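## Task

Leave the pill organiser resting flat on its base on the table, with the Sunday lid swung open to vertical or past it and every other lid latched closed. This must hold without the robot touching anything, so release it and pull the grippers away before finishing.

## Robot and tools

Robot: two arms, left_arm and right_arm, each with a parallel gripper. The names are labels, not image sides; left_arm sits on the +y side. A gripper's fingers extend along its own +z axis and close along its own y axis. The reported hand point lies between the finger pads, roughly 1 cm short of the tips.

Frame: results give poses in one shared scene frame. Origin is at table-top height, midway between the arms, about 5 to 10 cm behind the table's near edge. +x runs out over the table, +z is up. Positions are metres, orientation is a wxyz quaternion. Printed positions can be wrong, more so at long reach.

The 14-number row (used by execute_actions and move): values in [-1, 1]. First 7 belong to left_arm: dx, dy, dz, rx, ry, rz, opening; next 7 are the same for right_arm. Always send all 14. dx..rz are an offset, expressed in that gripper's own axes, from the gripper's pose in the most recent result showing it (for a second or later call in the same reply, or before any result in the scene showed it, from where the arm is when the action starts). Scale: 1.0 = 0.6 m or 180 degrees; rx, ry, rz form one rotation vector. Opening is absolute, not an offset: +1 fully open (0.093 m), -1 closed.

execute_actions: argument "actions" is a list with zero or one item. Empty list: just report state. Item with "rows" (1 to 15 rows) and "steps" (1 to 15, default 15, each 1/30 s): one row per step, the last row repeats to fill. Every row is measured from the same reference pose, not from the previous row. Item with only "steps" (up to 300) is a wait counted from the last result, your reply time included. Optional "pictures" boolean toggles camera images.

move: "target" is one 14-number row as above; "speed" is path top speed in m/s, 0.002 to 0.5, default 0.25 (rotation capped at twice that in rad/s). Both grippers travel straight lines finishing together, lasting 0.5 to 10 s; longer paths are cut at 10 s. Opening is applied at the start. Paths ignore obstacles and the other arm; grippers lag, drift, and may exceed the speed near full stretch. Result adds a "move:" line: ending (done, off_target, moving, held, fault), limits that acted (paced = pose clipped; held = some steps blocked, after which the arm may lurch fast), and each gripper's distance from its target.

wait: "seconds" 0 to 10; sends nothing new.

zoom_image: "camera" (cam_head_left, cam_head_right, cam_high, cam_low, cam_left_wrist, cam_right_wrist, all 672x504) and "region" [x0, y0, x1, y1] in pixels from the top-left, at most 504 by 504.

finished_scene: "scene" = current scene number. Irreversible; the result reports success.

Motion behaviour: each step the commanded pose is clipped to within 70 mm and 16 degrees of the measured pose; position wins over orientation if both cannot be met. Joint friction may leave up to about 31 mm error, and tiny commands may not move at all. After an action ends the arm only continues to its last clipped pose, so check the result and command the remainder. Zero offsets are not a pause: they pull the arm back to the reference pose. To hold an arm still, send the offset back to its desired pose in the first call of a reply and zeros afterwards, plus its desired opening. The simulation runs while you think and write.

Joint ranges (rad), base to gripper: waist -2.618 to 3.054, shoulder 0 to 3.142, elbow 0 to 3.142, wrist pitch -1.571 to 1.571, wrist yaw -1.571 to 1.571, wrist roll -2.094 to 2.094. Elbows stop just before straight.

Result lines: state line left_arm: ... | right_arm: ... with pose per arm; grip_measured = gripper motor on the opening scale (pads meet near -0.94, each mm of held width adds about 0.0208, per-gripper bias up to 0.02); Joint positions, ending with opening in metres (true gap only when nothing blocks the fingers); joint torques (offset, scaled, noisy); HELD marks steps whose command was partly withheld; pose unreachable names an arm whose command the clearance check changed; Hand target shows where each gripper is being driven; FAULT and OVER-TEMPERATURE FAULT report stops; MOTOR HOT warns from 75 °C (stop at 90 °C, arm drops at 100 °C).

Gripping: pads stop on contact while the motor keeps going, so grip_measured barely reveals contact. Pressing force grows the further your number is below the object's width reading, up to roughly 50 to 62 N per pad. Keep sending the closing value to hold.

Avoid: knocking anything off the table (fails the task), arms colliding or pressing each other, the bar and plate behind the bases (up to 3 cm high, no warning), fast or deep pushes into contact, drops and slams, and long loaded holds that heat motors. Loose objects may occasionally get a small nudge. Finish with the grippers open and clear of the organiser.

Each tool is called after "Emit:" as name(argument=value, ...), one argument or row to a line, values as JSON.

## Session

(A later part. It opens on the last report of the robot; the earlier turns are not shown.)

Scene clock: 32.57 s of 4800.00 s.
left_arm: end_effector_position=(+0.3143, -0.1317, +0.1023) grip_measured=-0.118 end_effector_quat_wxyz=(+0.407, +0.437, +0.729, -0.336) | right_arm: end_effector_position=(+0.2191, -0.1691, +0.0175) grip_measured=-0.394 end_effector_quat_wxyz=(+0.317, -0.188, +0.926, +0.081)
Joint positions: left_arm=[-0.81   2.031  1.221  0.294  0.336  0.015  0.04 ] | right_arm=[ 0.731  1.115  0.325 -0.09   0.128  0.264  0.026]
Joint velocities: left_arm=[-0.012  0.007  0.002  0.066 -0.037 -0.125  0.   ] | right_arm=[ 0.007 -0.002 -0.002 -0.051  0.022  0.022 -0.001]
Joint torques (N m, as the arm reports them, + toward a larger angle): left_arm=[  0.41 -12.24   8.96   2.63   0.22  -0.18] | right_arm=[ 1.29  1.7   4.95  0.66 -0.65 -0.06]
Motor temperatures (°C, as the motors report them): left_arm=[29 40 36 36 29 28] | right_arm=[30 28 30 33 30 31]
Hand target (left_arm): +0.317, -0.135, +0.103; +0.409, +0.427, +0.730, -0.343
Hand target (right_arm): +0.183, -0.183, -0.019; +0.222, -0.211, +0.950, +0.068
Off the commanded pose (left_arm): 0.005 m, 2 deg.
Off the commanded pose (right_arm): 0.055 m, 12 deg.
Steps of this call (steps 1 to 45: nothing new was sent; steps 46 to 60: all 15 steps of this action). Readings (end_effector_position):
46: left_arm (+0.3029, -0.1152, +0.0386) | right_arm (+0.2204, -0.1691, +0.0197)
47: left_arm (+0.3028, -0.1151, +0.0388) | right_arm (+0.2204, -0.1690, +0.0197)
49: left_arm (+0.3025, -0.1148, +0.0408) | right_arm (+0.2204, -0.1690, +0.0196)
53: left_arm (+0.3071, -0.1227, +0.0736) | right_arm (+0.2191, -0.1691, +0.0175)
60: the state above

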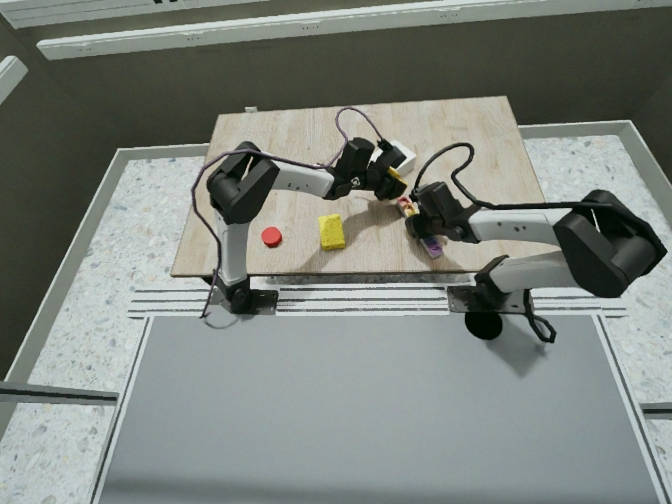

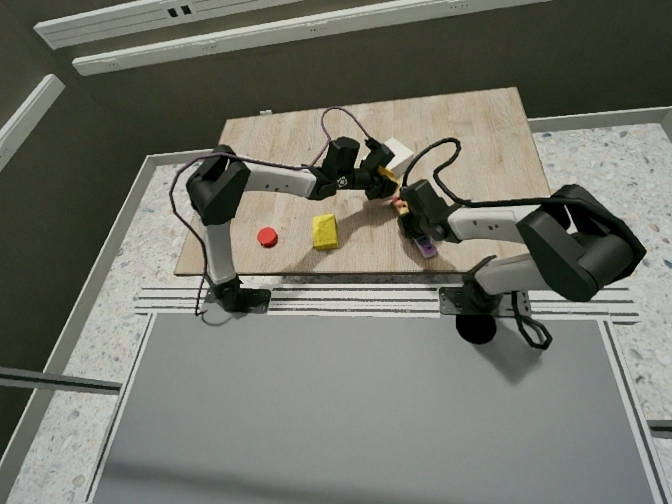

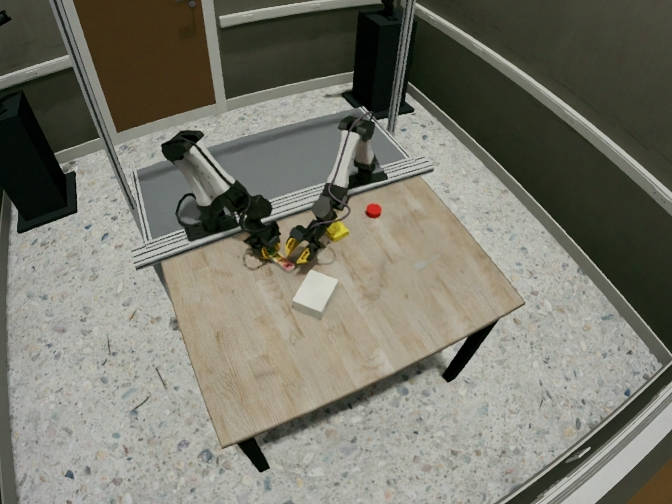

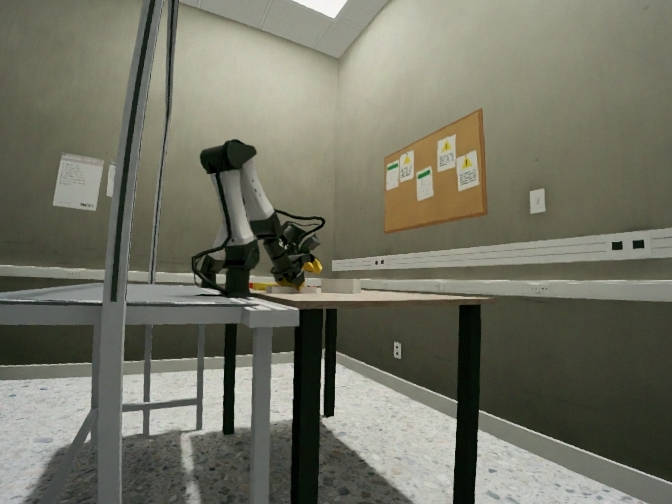

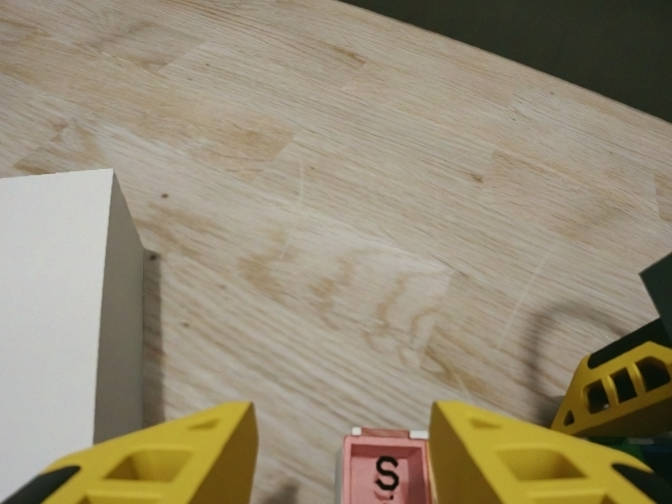

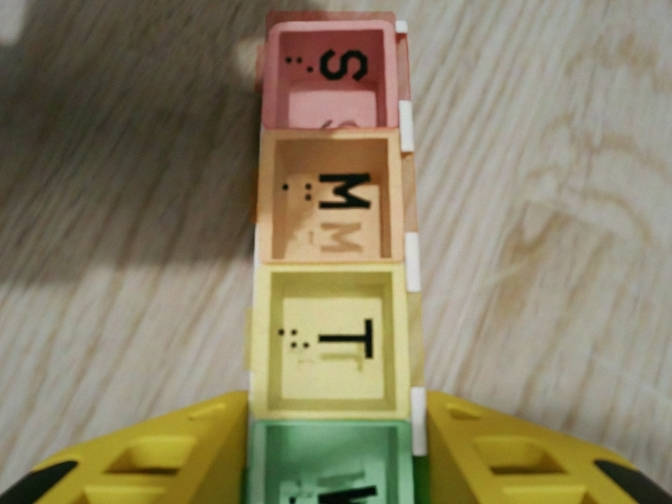

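Emit:
move(
  target=[0.131,0.012,-0.021,0,0.025,0.045,-0.12,0.03,0,0.004,0,0.022,0,-0.44],
  speed=0.12,
)

Emit:
zoom_image(
  camera="cam_left_wrist",
  region=[320, 160, 620, 460],
)

Scene clock: 35.07 s of 4800.00 s.
left_arm: end_effector_position=(+0.2927, -0.0964, +0.0443) grip_measured=-0.118 end_effector_quat_wxyz=(+0.403, +0.500, +0.710, -0.290) | right_arm: end_effector_position=(+0.2205, -0.1682, +0.0189) grip_measured=-0.394 end_effector_quat_wxyz=(+0.321, -0.186, +0.925, +0.082)
Joint positions: left_arm=[-0.796  2.031  1.009  0.427  0.343  0.191  0.04 ] | right_arm=[ 0.731  1.115  0.326 -0.084  0.129  0.266  0.026]
Joint velocities: left_arm=[ 0.002 -0.002  0.002 -0.007 -0.095 -0.051 -0.001] | right_arm=[-0.012 -0.007  0.002  0.037 -0.037  0.051 -0.001]
Joint torques (N m, as the arm reports them, + toward a larger angle): left_arm=[  0.64 -11.87   5.77   2.57   0.24  -0.14] | right_arm=[ 1.3  -1.7   6.    1.33  0.02  0.03]
Motor temperatures (°C, as the motors report them): left_arm=[29 41 36 36 29 28] | right_arm=[30 28 30 33 30 31]
Hand target (left_arm): +0.294, -0.090, +0.037; +0.400, +0.499, +0.712, -0.289
Hand target (right_arm): +0.208, -0.174, +0.005; +0.286, -0.190, +0.936, +0.074
Off the commanded pose (left_arm): 0.010 m, 0 deg.
Off the commanded pose (right_arm): 0.020 m, 4 deg.
move: off_target (right_arm)

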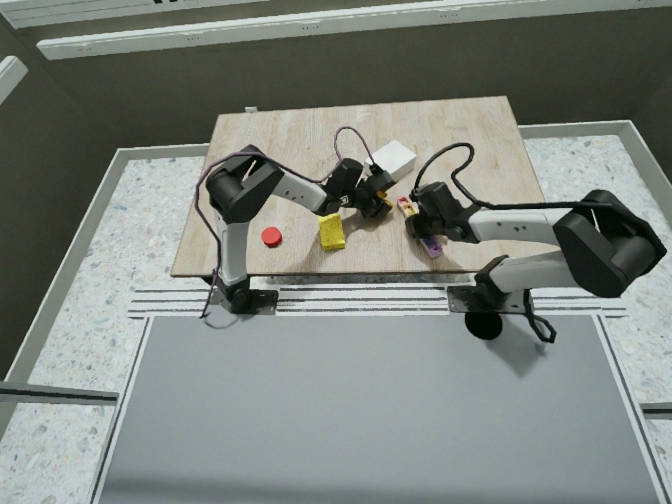

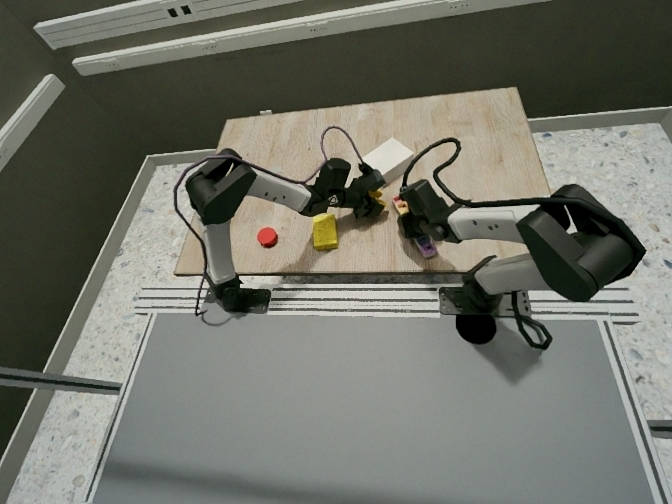

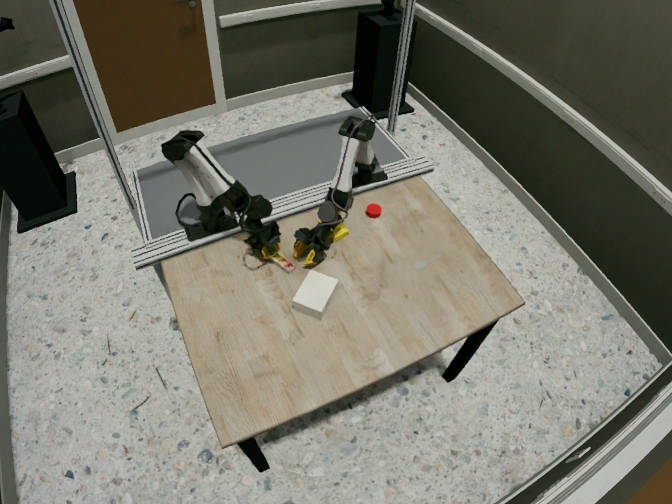

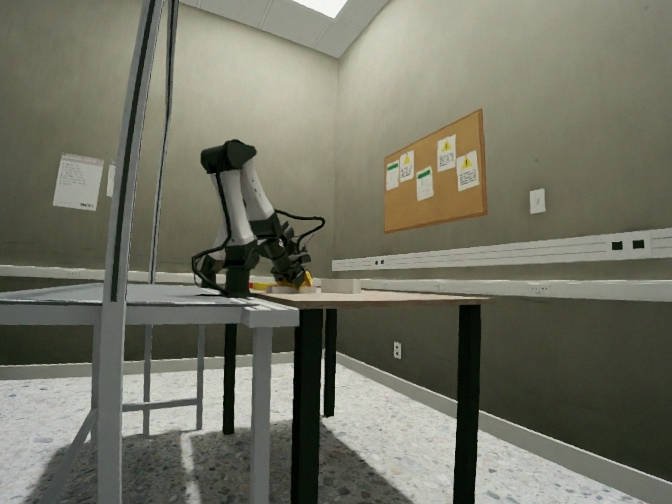

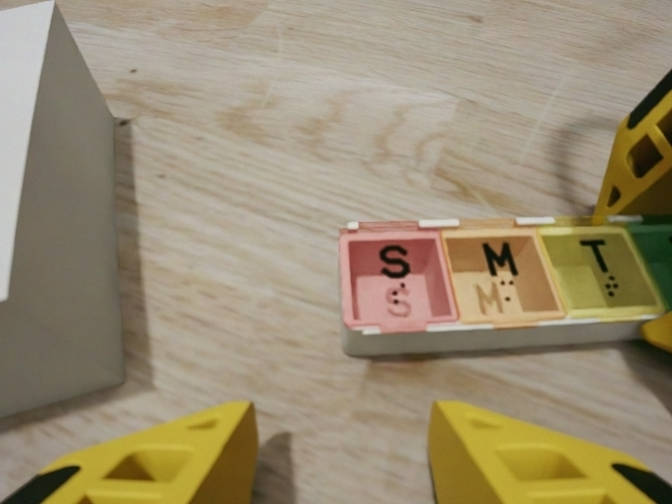

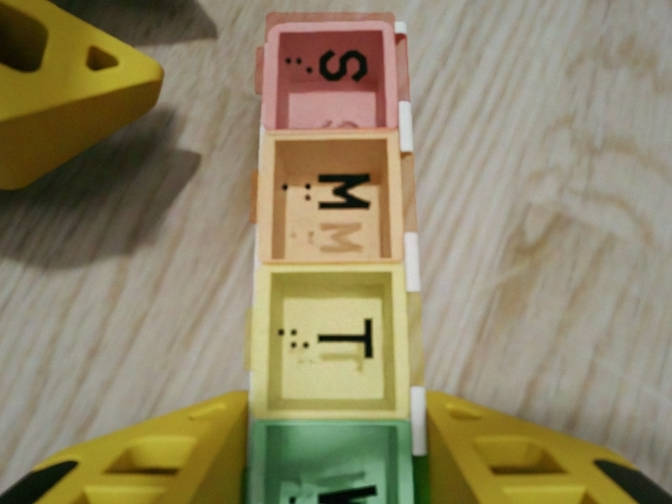

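Region (320, 160, 620, 460) of cam_left_wrist's 672x504 image, scaled by 1.680, with more detail than that image has.

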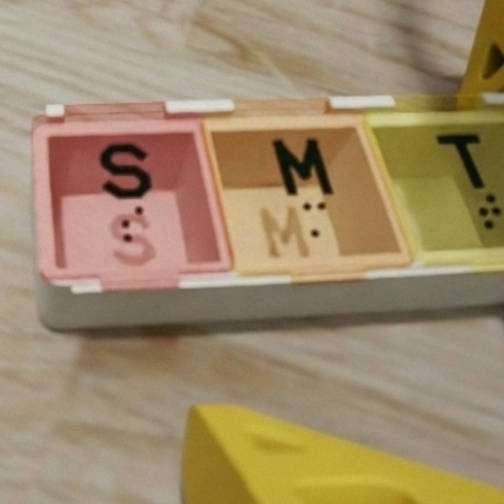

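Emit:
move(
  target=[0.026,0.005,0.042,0,0.028,0,-0.16,0.03,0,0.004,0,0.022,0,-0.44],
  speed=0.05,
)

Scene clock: 37.10 s of 4800.00 s.
left_arm: end_effector_position=(+0.3036, -0.1046, +0.0282) grip_measured=-0.158 end_effector_quat_wxyz=(+0.383, +0.504, +0.723, -0.275) | right_arm: end_effector_position=(+0.2205, -0.1682, +0.0189) grip_measured=-0.394 end_effector_quat_wxyz=(+0.321, -0.185, +0.925, +0.083)
Joint positions: left_arm=[-0.796  2.102  1.1    0.35   0.326  0.205  0.038] | right_arm=[ 0.731  1.115  0.326 -0.084  0.129  0.268  0.026]
Joint velocities: left_arm=[-0.002 -0.002  0.007 -0.007 -0.037 -0.066  0.   ] | right_arm=[-0.002 -0.027  0.002 -0.022 -0.007 -0.066 -0.001]
Joint torques (N m, as the arm reports them, + toward a larger angle): left_arm=[ -0.87 -11.15   9.09   2.08   0.01  -0.09] | right_arm=[ 1.15 -1.69  6.29  1.47  0.01  0.06]
Motor temperatures (°C, as the motors report them): left_arm=[29 41 36 37 29 28] | right_arm=[30 28 31 33 30 31]
Hand target (left_arm): +0.300, -0.108, +0.018; +0.371, +0.511, +0.727, -0.269
Hand target (right_arm): +0.209, -0.173, +0.006; +0.289, -0.188, +0.936, +0.075
Off the commanded pose (left_arm): 0.012 m, 2 deg.
Off the commanded pose (right_arm): 0.018 m, 4 deg.
move: off_target (left_arm, right_arm)

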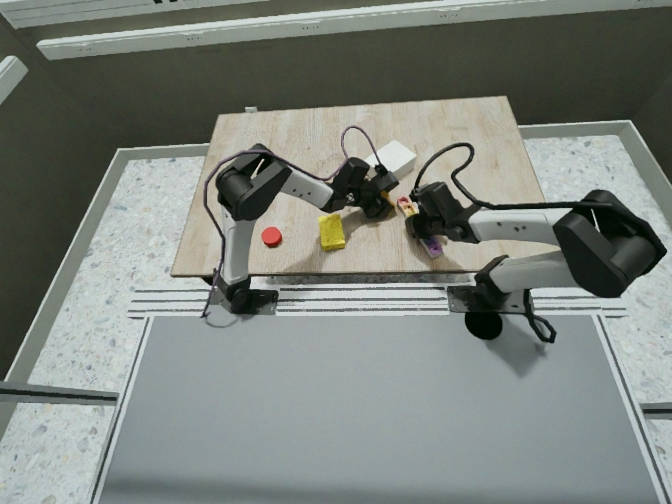

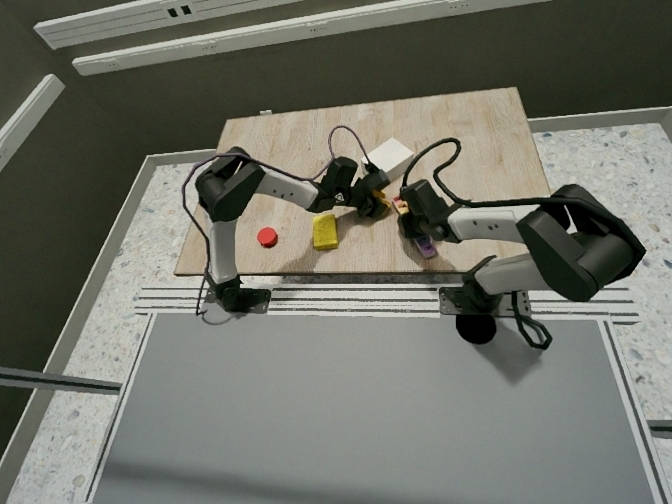

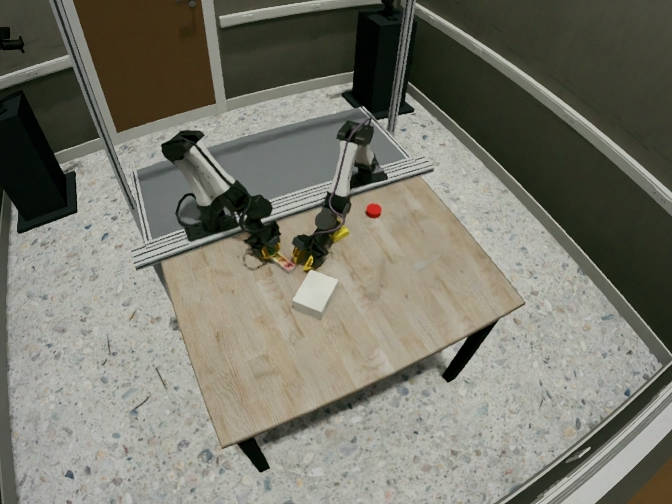

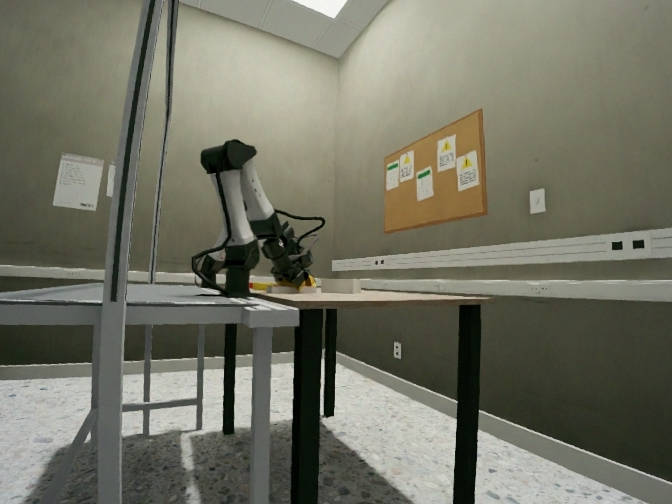

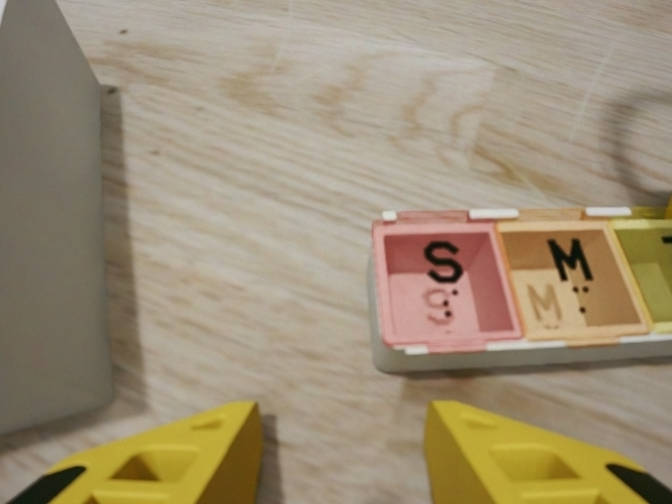

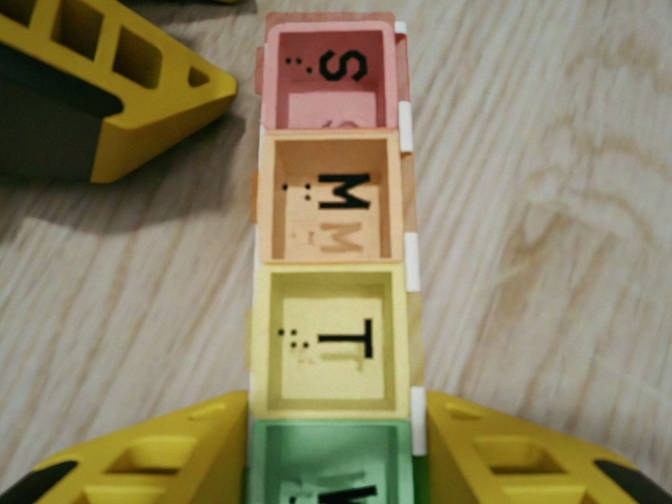

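Emit:
move(
  target=[0,-0.007,0.028,0,0.006,0,-0.05,0.03,0,0.004,0,0.022,0,-0.44],
  speed=0.03,
)

Scene clock: 38.90 s of 4800.00 s.
left_arm: end_effector_position=(+0.3065, -0.1144, +0.0288) grip_measured=-0.052 end_effector_quat_wxyz=(+0.387, +0.506, +0.720, -0.275) | right_arm: end_effector_position=(+0.2205, -0.1684, +0.0189) grip_measured=-0.394 end_effector_quat_wxyz=(+0.320, -0.181, +0.926, +0.084)
Joint positions: left_arm=[-0.806  2.128  1.139  0.345  0.318  0.202  0.043] | right_arm=[ 0.731  1.115  0.326 -0.084  0.13   0.277  0.026]
Joint velocities: left_arm=[ 0.007 -0.017  0.012 -0.051 -0.139 -0.051  0.001] | right_arm=[-0.007  0.007 -0.017  0.007 -0.007  0.022  0.   ]
Joint torques (N m, as the arm reports them, + toward a larger angle): left_arm=[ -1.04 -11.17   9.12   2.11  -0.06  -0.26] | right_arm=[ 1.02 -1.75  6.06  1.44  0.   -0.04]
Motor temperatures (°C, as the motors report them): left_arm=[29 41 36 37 29 28] | right_arm=[30 28 31 33 30 31]
Hand target (left_arm): +0.304, -0.119, +0.019; +0.377, +0.507, +0.727, -0.271
Hand target (right_arm): +0.209, -0.173, +0.006; +0.289, -0.188, +0.936, +0.076
Off the commanded pose (left_arm): 0.011 m, 1 deg.
Off the commanded pose (right_arm): 0.018 m, 4 deg.
move: off_target (left_arm, right_arm)

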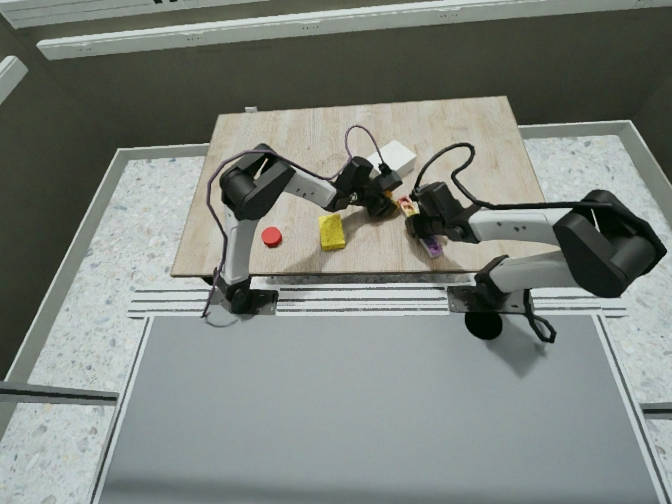

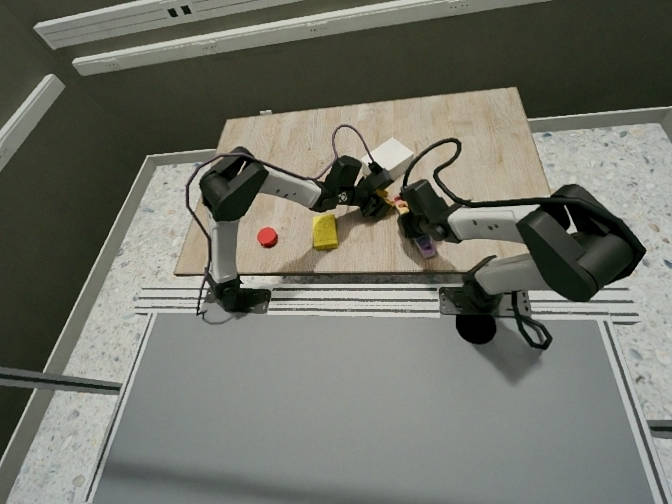

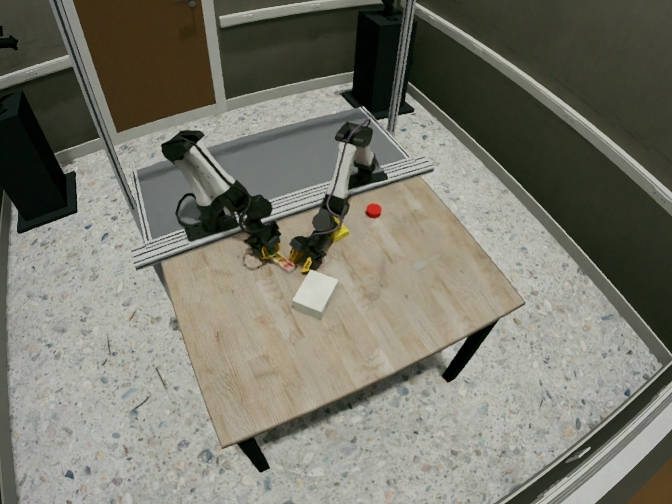

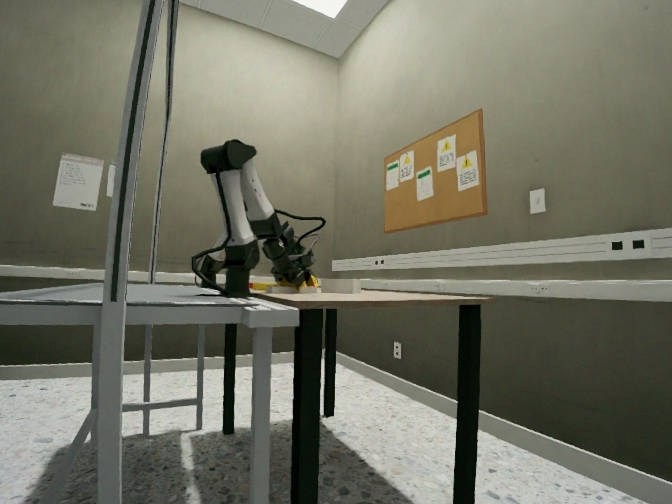

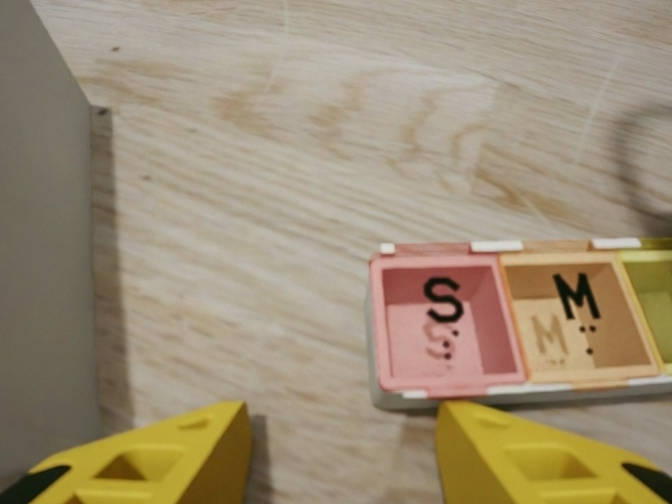

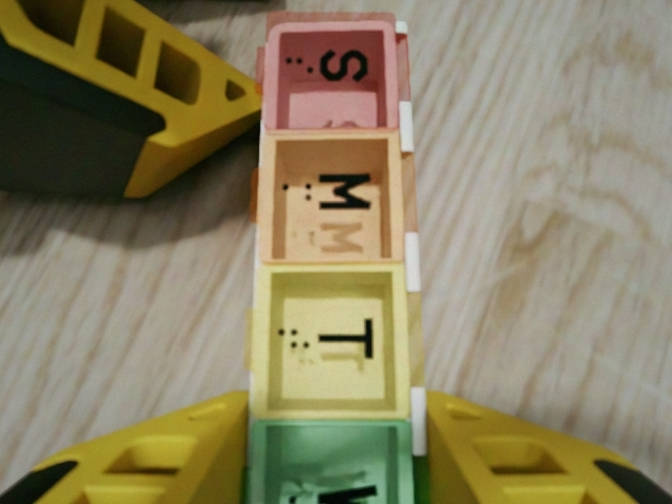

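Emit:
move(
  target=[-0.052,0,-0.015,0,-0.026,0,-0.05,0.045,0,0.008,-0.004,0.032,-0.008,-0.44],
  speed=0.04,
)

Scene clock: 40.93 s of 4800.00 s.
left_arm: end_effector_position=(+0.3064, -0.1145, +0.0353) grip_measured=-0.052 end_effector_quat_wxyz=(+0.388, +0.501, +0.721, -0.279) | right_arm: end_effector_position=(+0.2205, -0.1685, +0.0188) grip_measured=-0.394 end_effector_quat_wxyz=(+0.320, -0.181, +0.926, +0.083)
Joint positions: left_arm=[-0.806  2.112  1.139  0.338  0.319  0.189  0.043] | right_arm=[ 0.731  1.115  0.326 -0.085  0.13   0.277  0.026]
Joint velocities: left_arm=[ 0.002 -0.002 -0.002 -0.154 -0.066  0.007 -0.001] | right_arm=[-0.007 -0.012 -0.012  0.007  0.022  0.007  0.   ]
Joint torques (N m, as the arm reports them, + toward a larger angle): left_arm=[ -0.16 -15.75   8.18   2.76   0.3   -0.33] | right_arm=[ 0.47 -0.8   5.77  1.35 -0.24 -0.16]
Motor temperatures (°C, as the motors report them): left_arm=[29 42 36 37 29 28] | right_arm=[30 28 31 33 30 31]
Hand target (left_arm): +0.309, -0.123, +0.060; +0.416, +0.495, +0.704, -0.295
Hand target (right_arm): +0.204, -0.176, -0.000; +0.274, -0.197, +0.938, +0.076
Off the commanded pose (left_arm): 0.026 m, 4 deg.
Off the commanded pose (right_arm): 0.027 m, 6 deg.
move: off_target (left_arm, right_arm)

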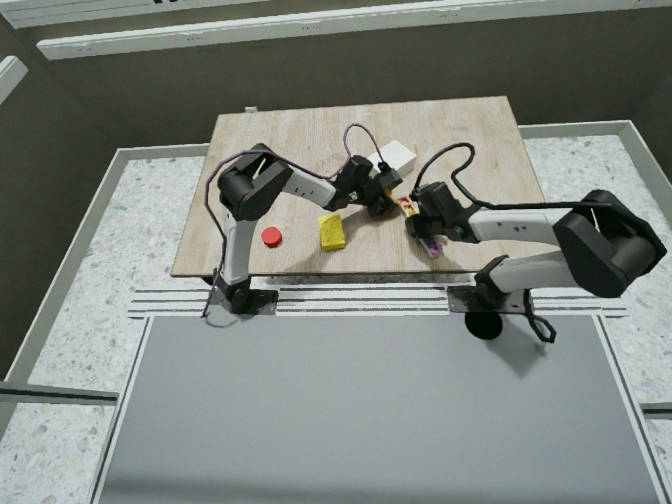

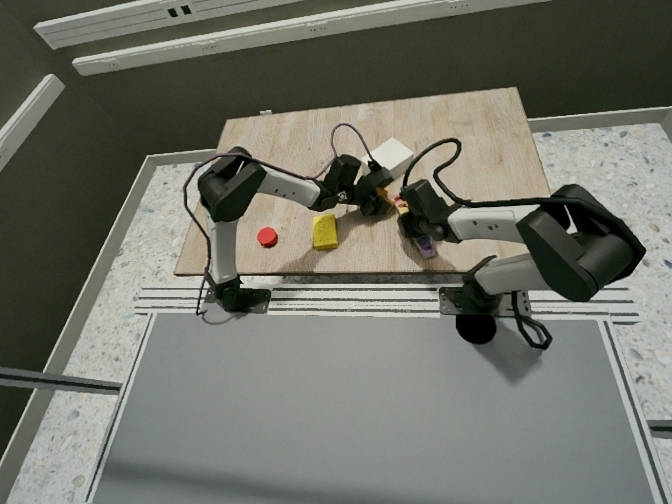

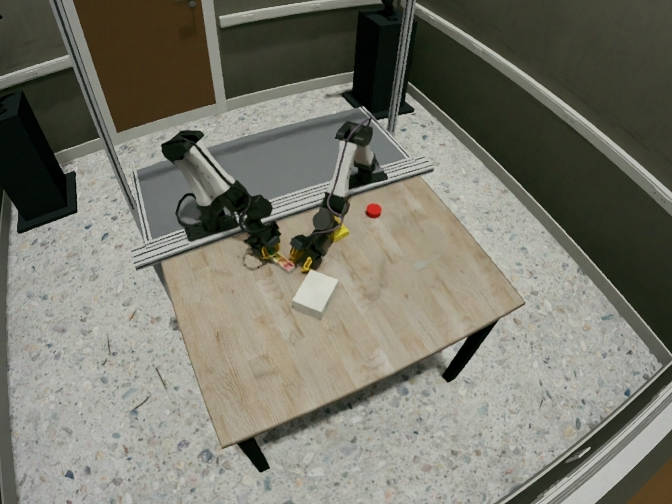

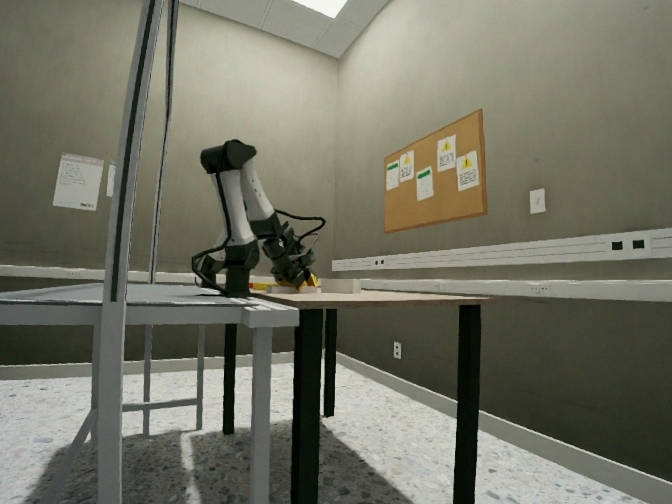

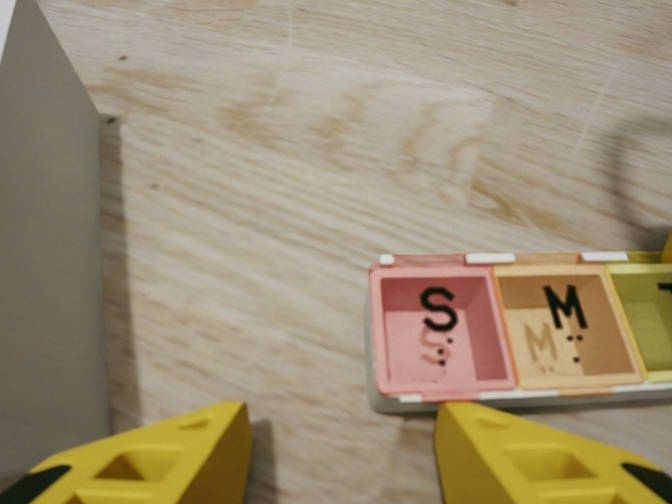

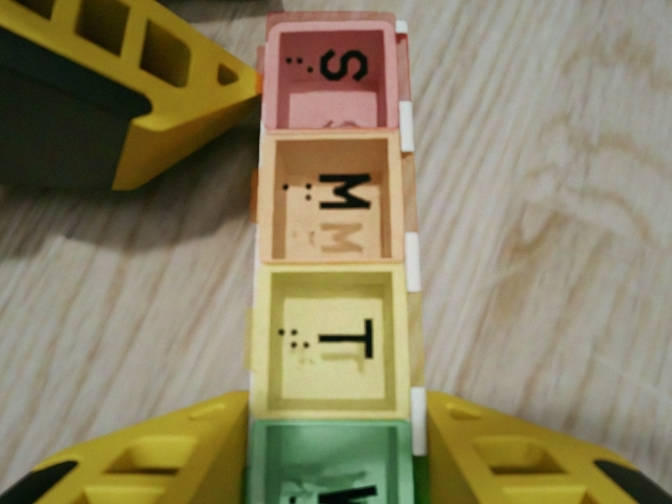

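Emit:
execute_actions(
  actions=[
    {"rows":[[-0.042,0,-0.01,0,-0.023,0,-0.05,0.045,0,0.008,-0.004,0.032,-0.008,-0.44],[-0.044,0,-0.011,0,-0.023,0,-0.05,0.045,0,0.008,-0.004,0.032,-0.008,-0.44],[-0.046,0,-0.012,0,-0.024,0,-0.05,0.045,0,0.008,-0.004,0.032,-0.008,-0.44],[-0.048,0,-0.013,0,-0.024,0,-0.05,0.045,0,0.008,-0.004,0.032,-0.008,-0.44],[-0.05,0,-0.014,0,-0.025,0,-0.05,0.045,0,0.008,-0.004,0.032,-0.008,-0.44],[-0.052,0,-0.015,0,-0.026,0,-0.05,0.045,0,0.008,-0.004,0.032,-0.008,-0.44]]},
  ],
)

Scene clock: 42.33 s of 4800.00 s.
left_arm: end_effector_position=(+0.3085, -0.1183, +0.0581) grip_measured=-0.052 end_effector_quat_wxyz=(+0.408, +0.492, +0.712, -0.290) | right_arm: end_effector_position=(+0.2199, -0.1678, +0.0187) grip_measured=-0.394 end_effector_quat_wxyz=(+0.319, -0.183, +0.926, +0.085)
Joint positions: left_arm=[-0.806  2.076  1.139  0.357  0.324  0.172  0.043] | right_arm=[ 0.731  1.115  0.326 -0.085  0.125  0.274  0.026]
Joint velocities: left_arm=[-0.002 -0.002  0.012  0.051  0.051 -0.007 -0.001] | right_arm=[-0.002  0.012 -0.007 -0.022  0.022 -0.007  0.   ]
Joint torques (N m, as the arm reports them, + toward a larger angle): left_arm=[ -0.07 -13.43   8.43   2.42   0.19  -0.29] | right_arm=[ 0.46 -0.85  5.52  1.4  -0.12 -0.1 ]
Motor temperatures (°C, as the motors report them): left_arm=[29 43 37 37 29 28] | right_arm=[30 28 31 33 30 31]
Hand target (left_arm): +0.310, -0.123, +0.066; +0.417, +0.490, +0.705, -0.299
Hand target (right_arm): +0.203, -0.176, -0.001; +0.274, -0.198, +0.938, +0.076
Off the commanded pose (left_arm): 0.010 m, 2 deg.
Off the commanded pose (right_arm): 0.027 m, 6 deg.
Steps of this call (steps 1 to 27: nothing new was sent; steps 28 to 42: all 15 steps of this action). Readings (end_effector_position):
28: left_arm (+0.3063, -0.1145, +0.0352) | right_arm (+0.2205, -0.1685, +0.0188)
29: left_arm (+0.3063, -0.1144, +0.0351) | right_arm (+0.2205, -0.1685, +0.0188)
31: left_arm (+0.3061, -0.1142, +0.0357) | right_arm (+0.2204, -0.1684, +0.0188)
35: left_arm (+0.3057, -0.1139, +0.0389) | right_arm (+0.2203, -0.1684, +0.0188)
42: the state above

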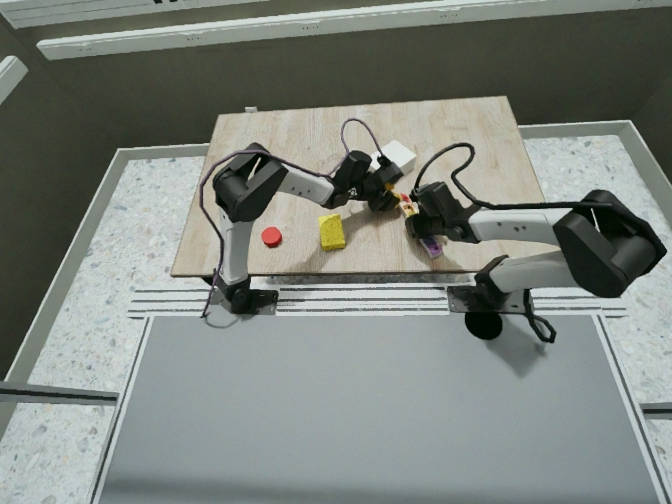

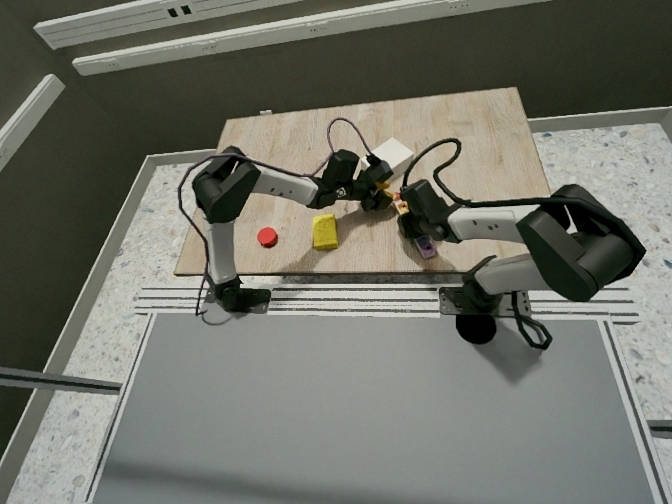

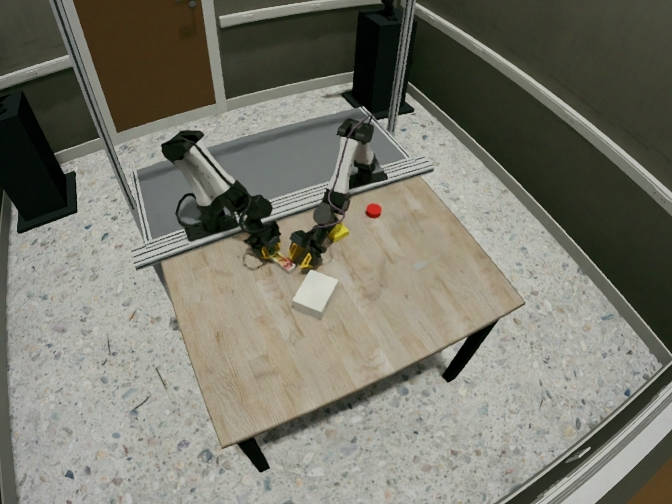

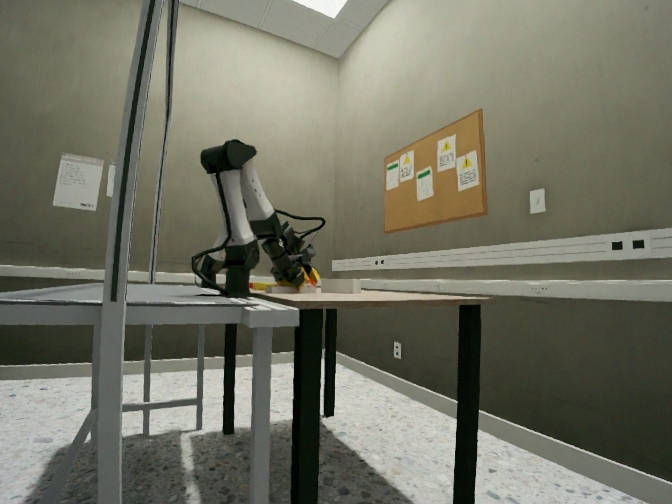

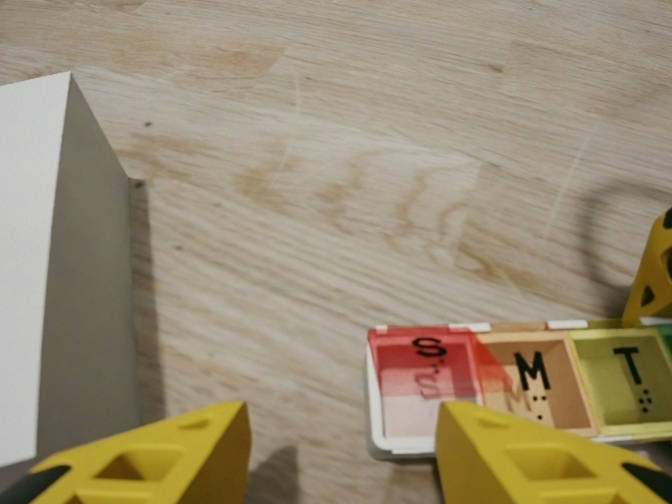

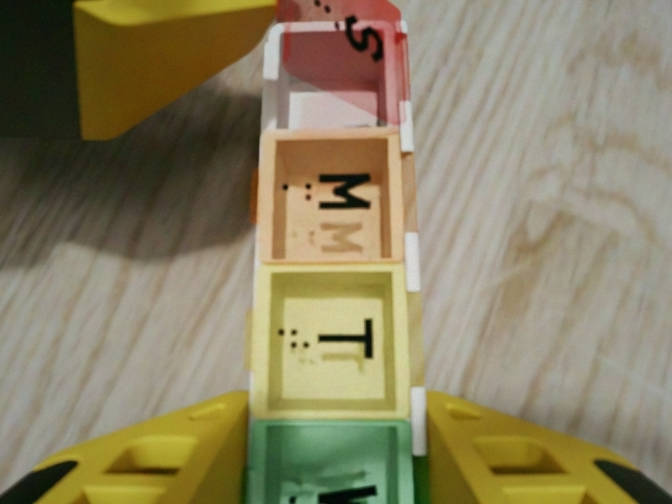

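Emit:
execute_actions(
  actions=[
    {"rows":[[0.005,0,0.003,0,0.002,0,-0.05,0.03,0,0.005,0,0.022,0,-0.44],[0.012,0,0.006,0,0.004,0,-0.05,0.03,0,0.005,0,0.022,0,-0.44],[0.018,0,0.009,0,0.007,0,-0.05,0.03,0,0.005,0,0.022,0,-0.44],[0.022,0,0.011,0,0.009,0,-0.05,0.03,0,0.005,0,0.022,0,-0.44],[0.026,0,0.013,0,0.011,0,-0.05,0.03,0,0.005,0,0.022,0,-0.44]]},
  ],
)

Scene clock: 43.53 s of 4800.00 s.
left_arm: end_effector_position=(+0.3084, -0.1181, +0.0530) grip_measured=-0.052 end_effector_quat_wxyz=(+0.405, +0.494, +0.713, -0.289) | right_arm: end_effector_position=(+0.2199, -0.1678, +0.0187) grip_measured=-0.394 end_effector_quat_wxyz=(+0.319, -0.183, +0.926, +0.085)
Joint positions: left_arm=[-0.806  2.086  1.139  0.359  0.324  0.175  0.043] | right_arm=[ 0.731  1.115  0.326 -0.085  0.125  0.275  0.026]
Joint velocities: left_arm=[-0.007  0.012 -0.017 -0.066  0.007  0.007 -0.001] | right_arm=[-0.012 -0.007 -0.017 -0.037  0.081  0.022  0.   ]
Joint torques (N m, as the arm reports them, + toward a larger angle): left_arm=[ -0.19 -11.41   7.96   2.33   0.07  -0.06] | right_arm=[ 0.99 -1.53  6.12  1.46  0.04  0.05]
Motor temperatures (°C, as the motors report them): left_arm=[29 43 37 37 29 28] | right_arm=[30 28 31 33 30 31]
Hand target (left_arm): +0.308, -0.117, +0.041; +0.396, +0.497, +0.719, -0.282
Hand target (right_arm): +0.209, -0.173, +0.006; +0.287, -0.186, +0.936, +0.078
Off the commanded pose (left_arm): 0.012 m, 2 deg.
Off the commanded pose (right_arm): 0.018 m, 4 deg.
Steps of this call (steps 1 to 21: nothing new was sent; steps 22 to 36: all 15 steps of this action). Readings (end_effector_position):
22: left_arm (+0.3087, -0.1185, +0.0585) | right_arm (+0.2199, -0.1678, +0.0187)
23: left_arm (+0.3087, -0.1185, +0.0585) | right_arm (+0.2199, -0.1678, +0.0187)
25: left_arm (+0.3087, -0.1185, +0.0585) | right_arm (+0.2199, -0.1678, +0.0187)
29: left_arm (+0.3085, -0.1183, +0.0556) | right_arm (+0.2199, -0.1678, +0.0187)
36: the state above

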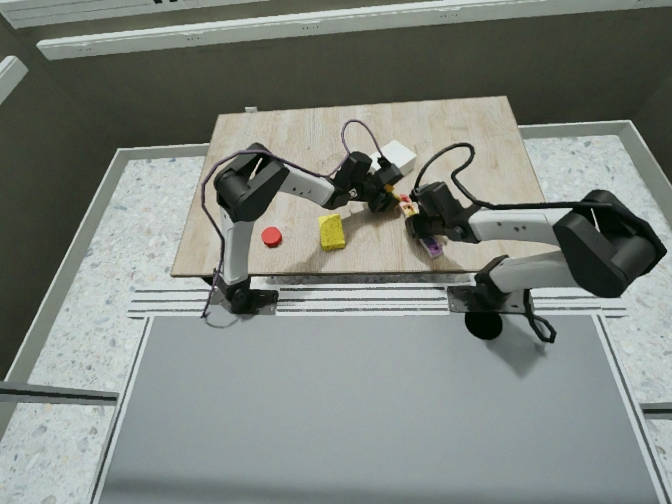

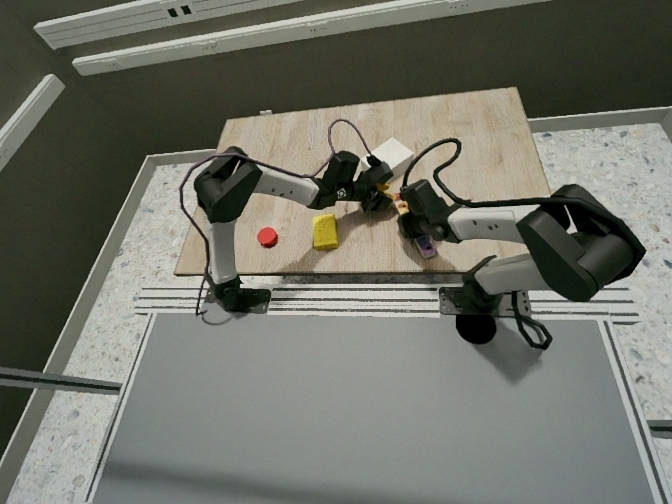

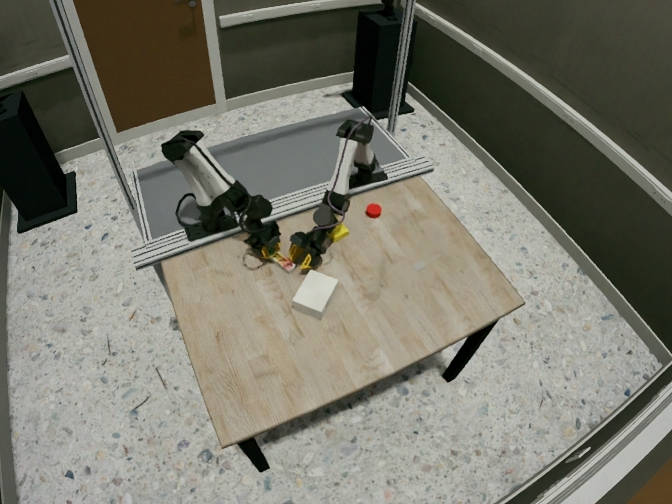

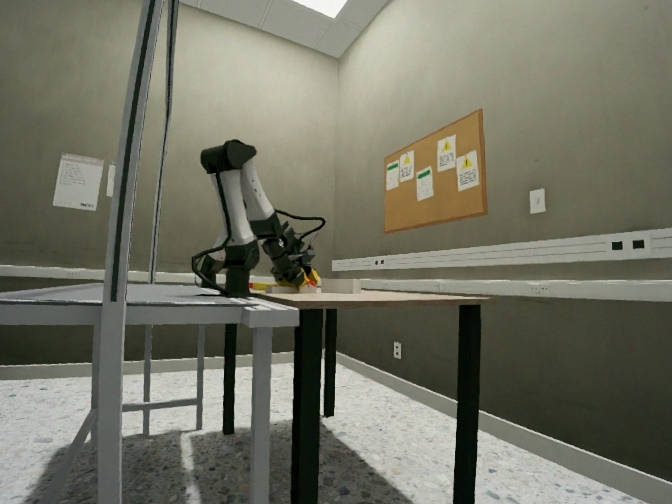

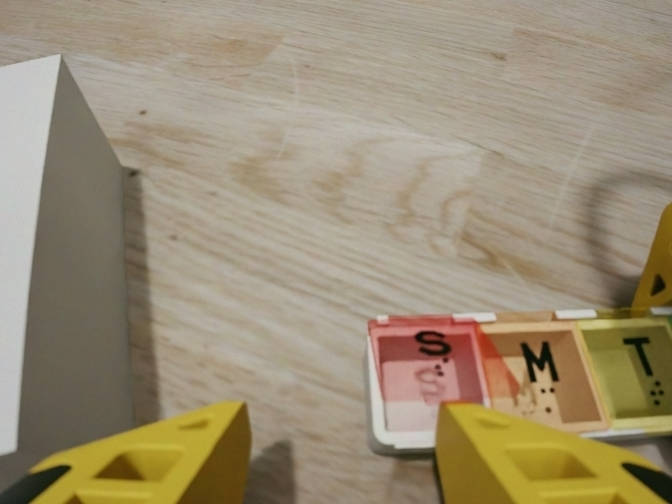

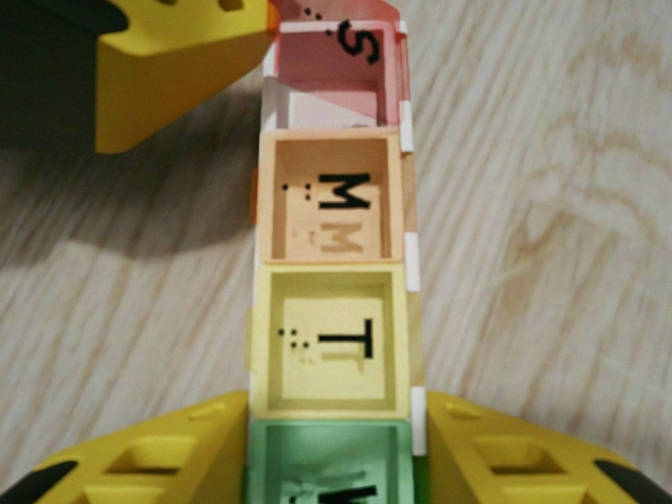

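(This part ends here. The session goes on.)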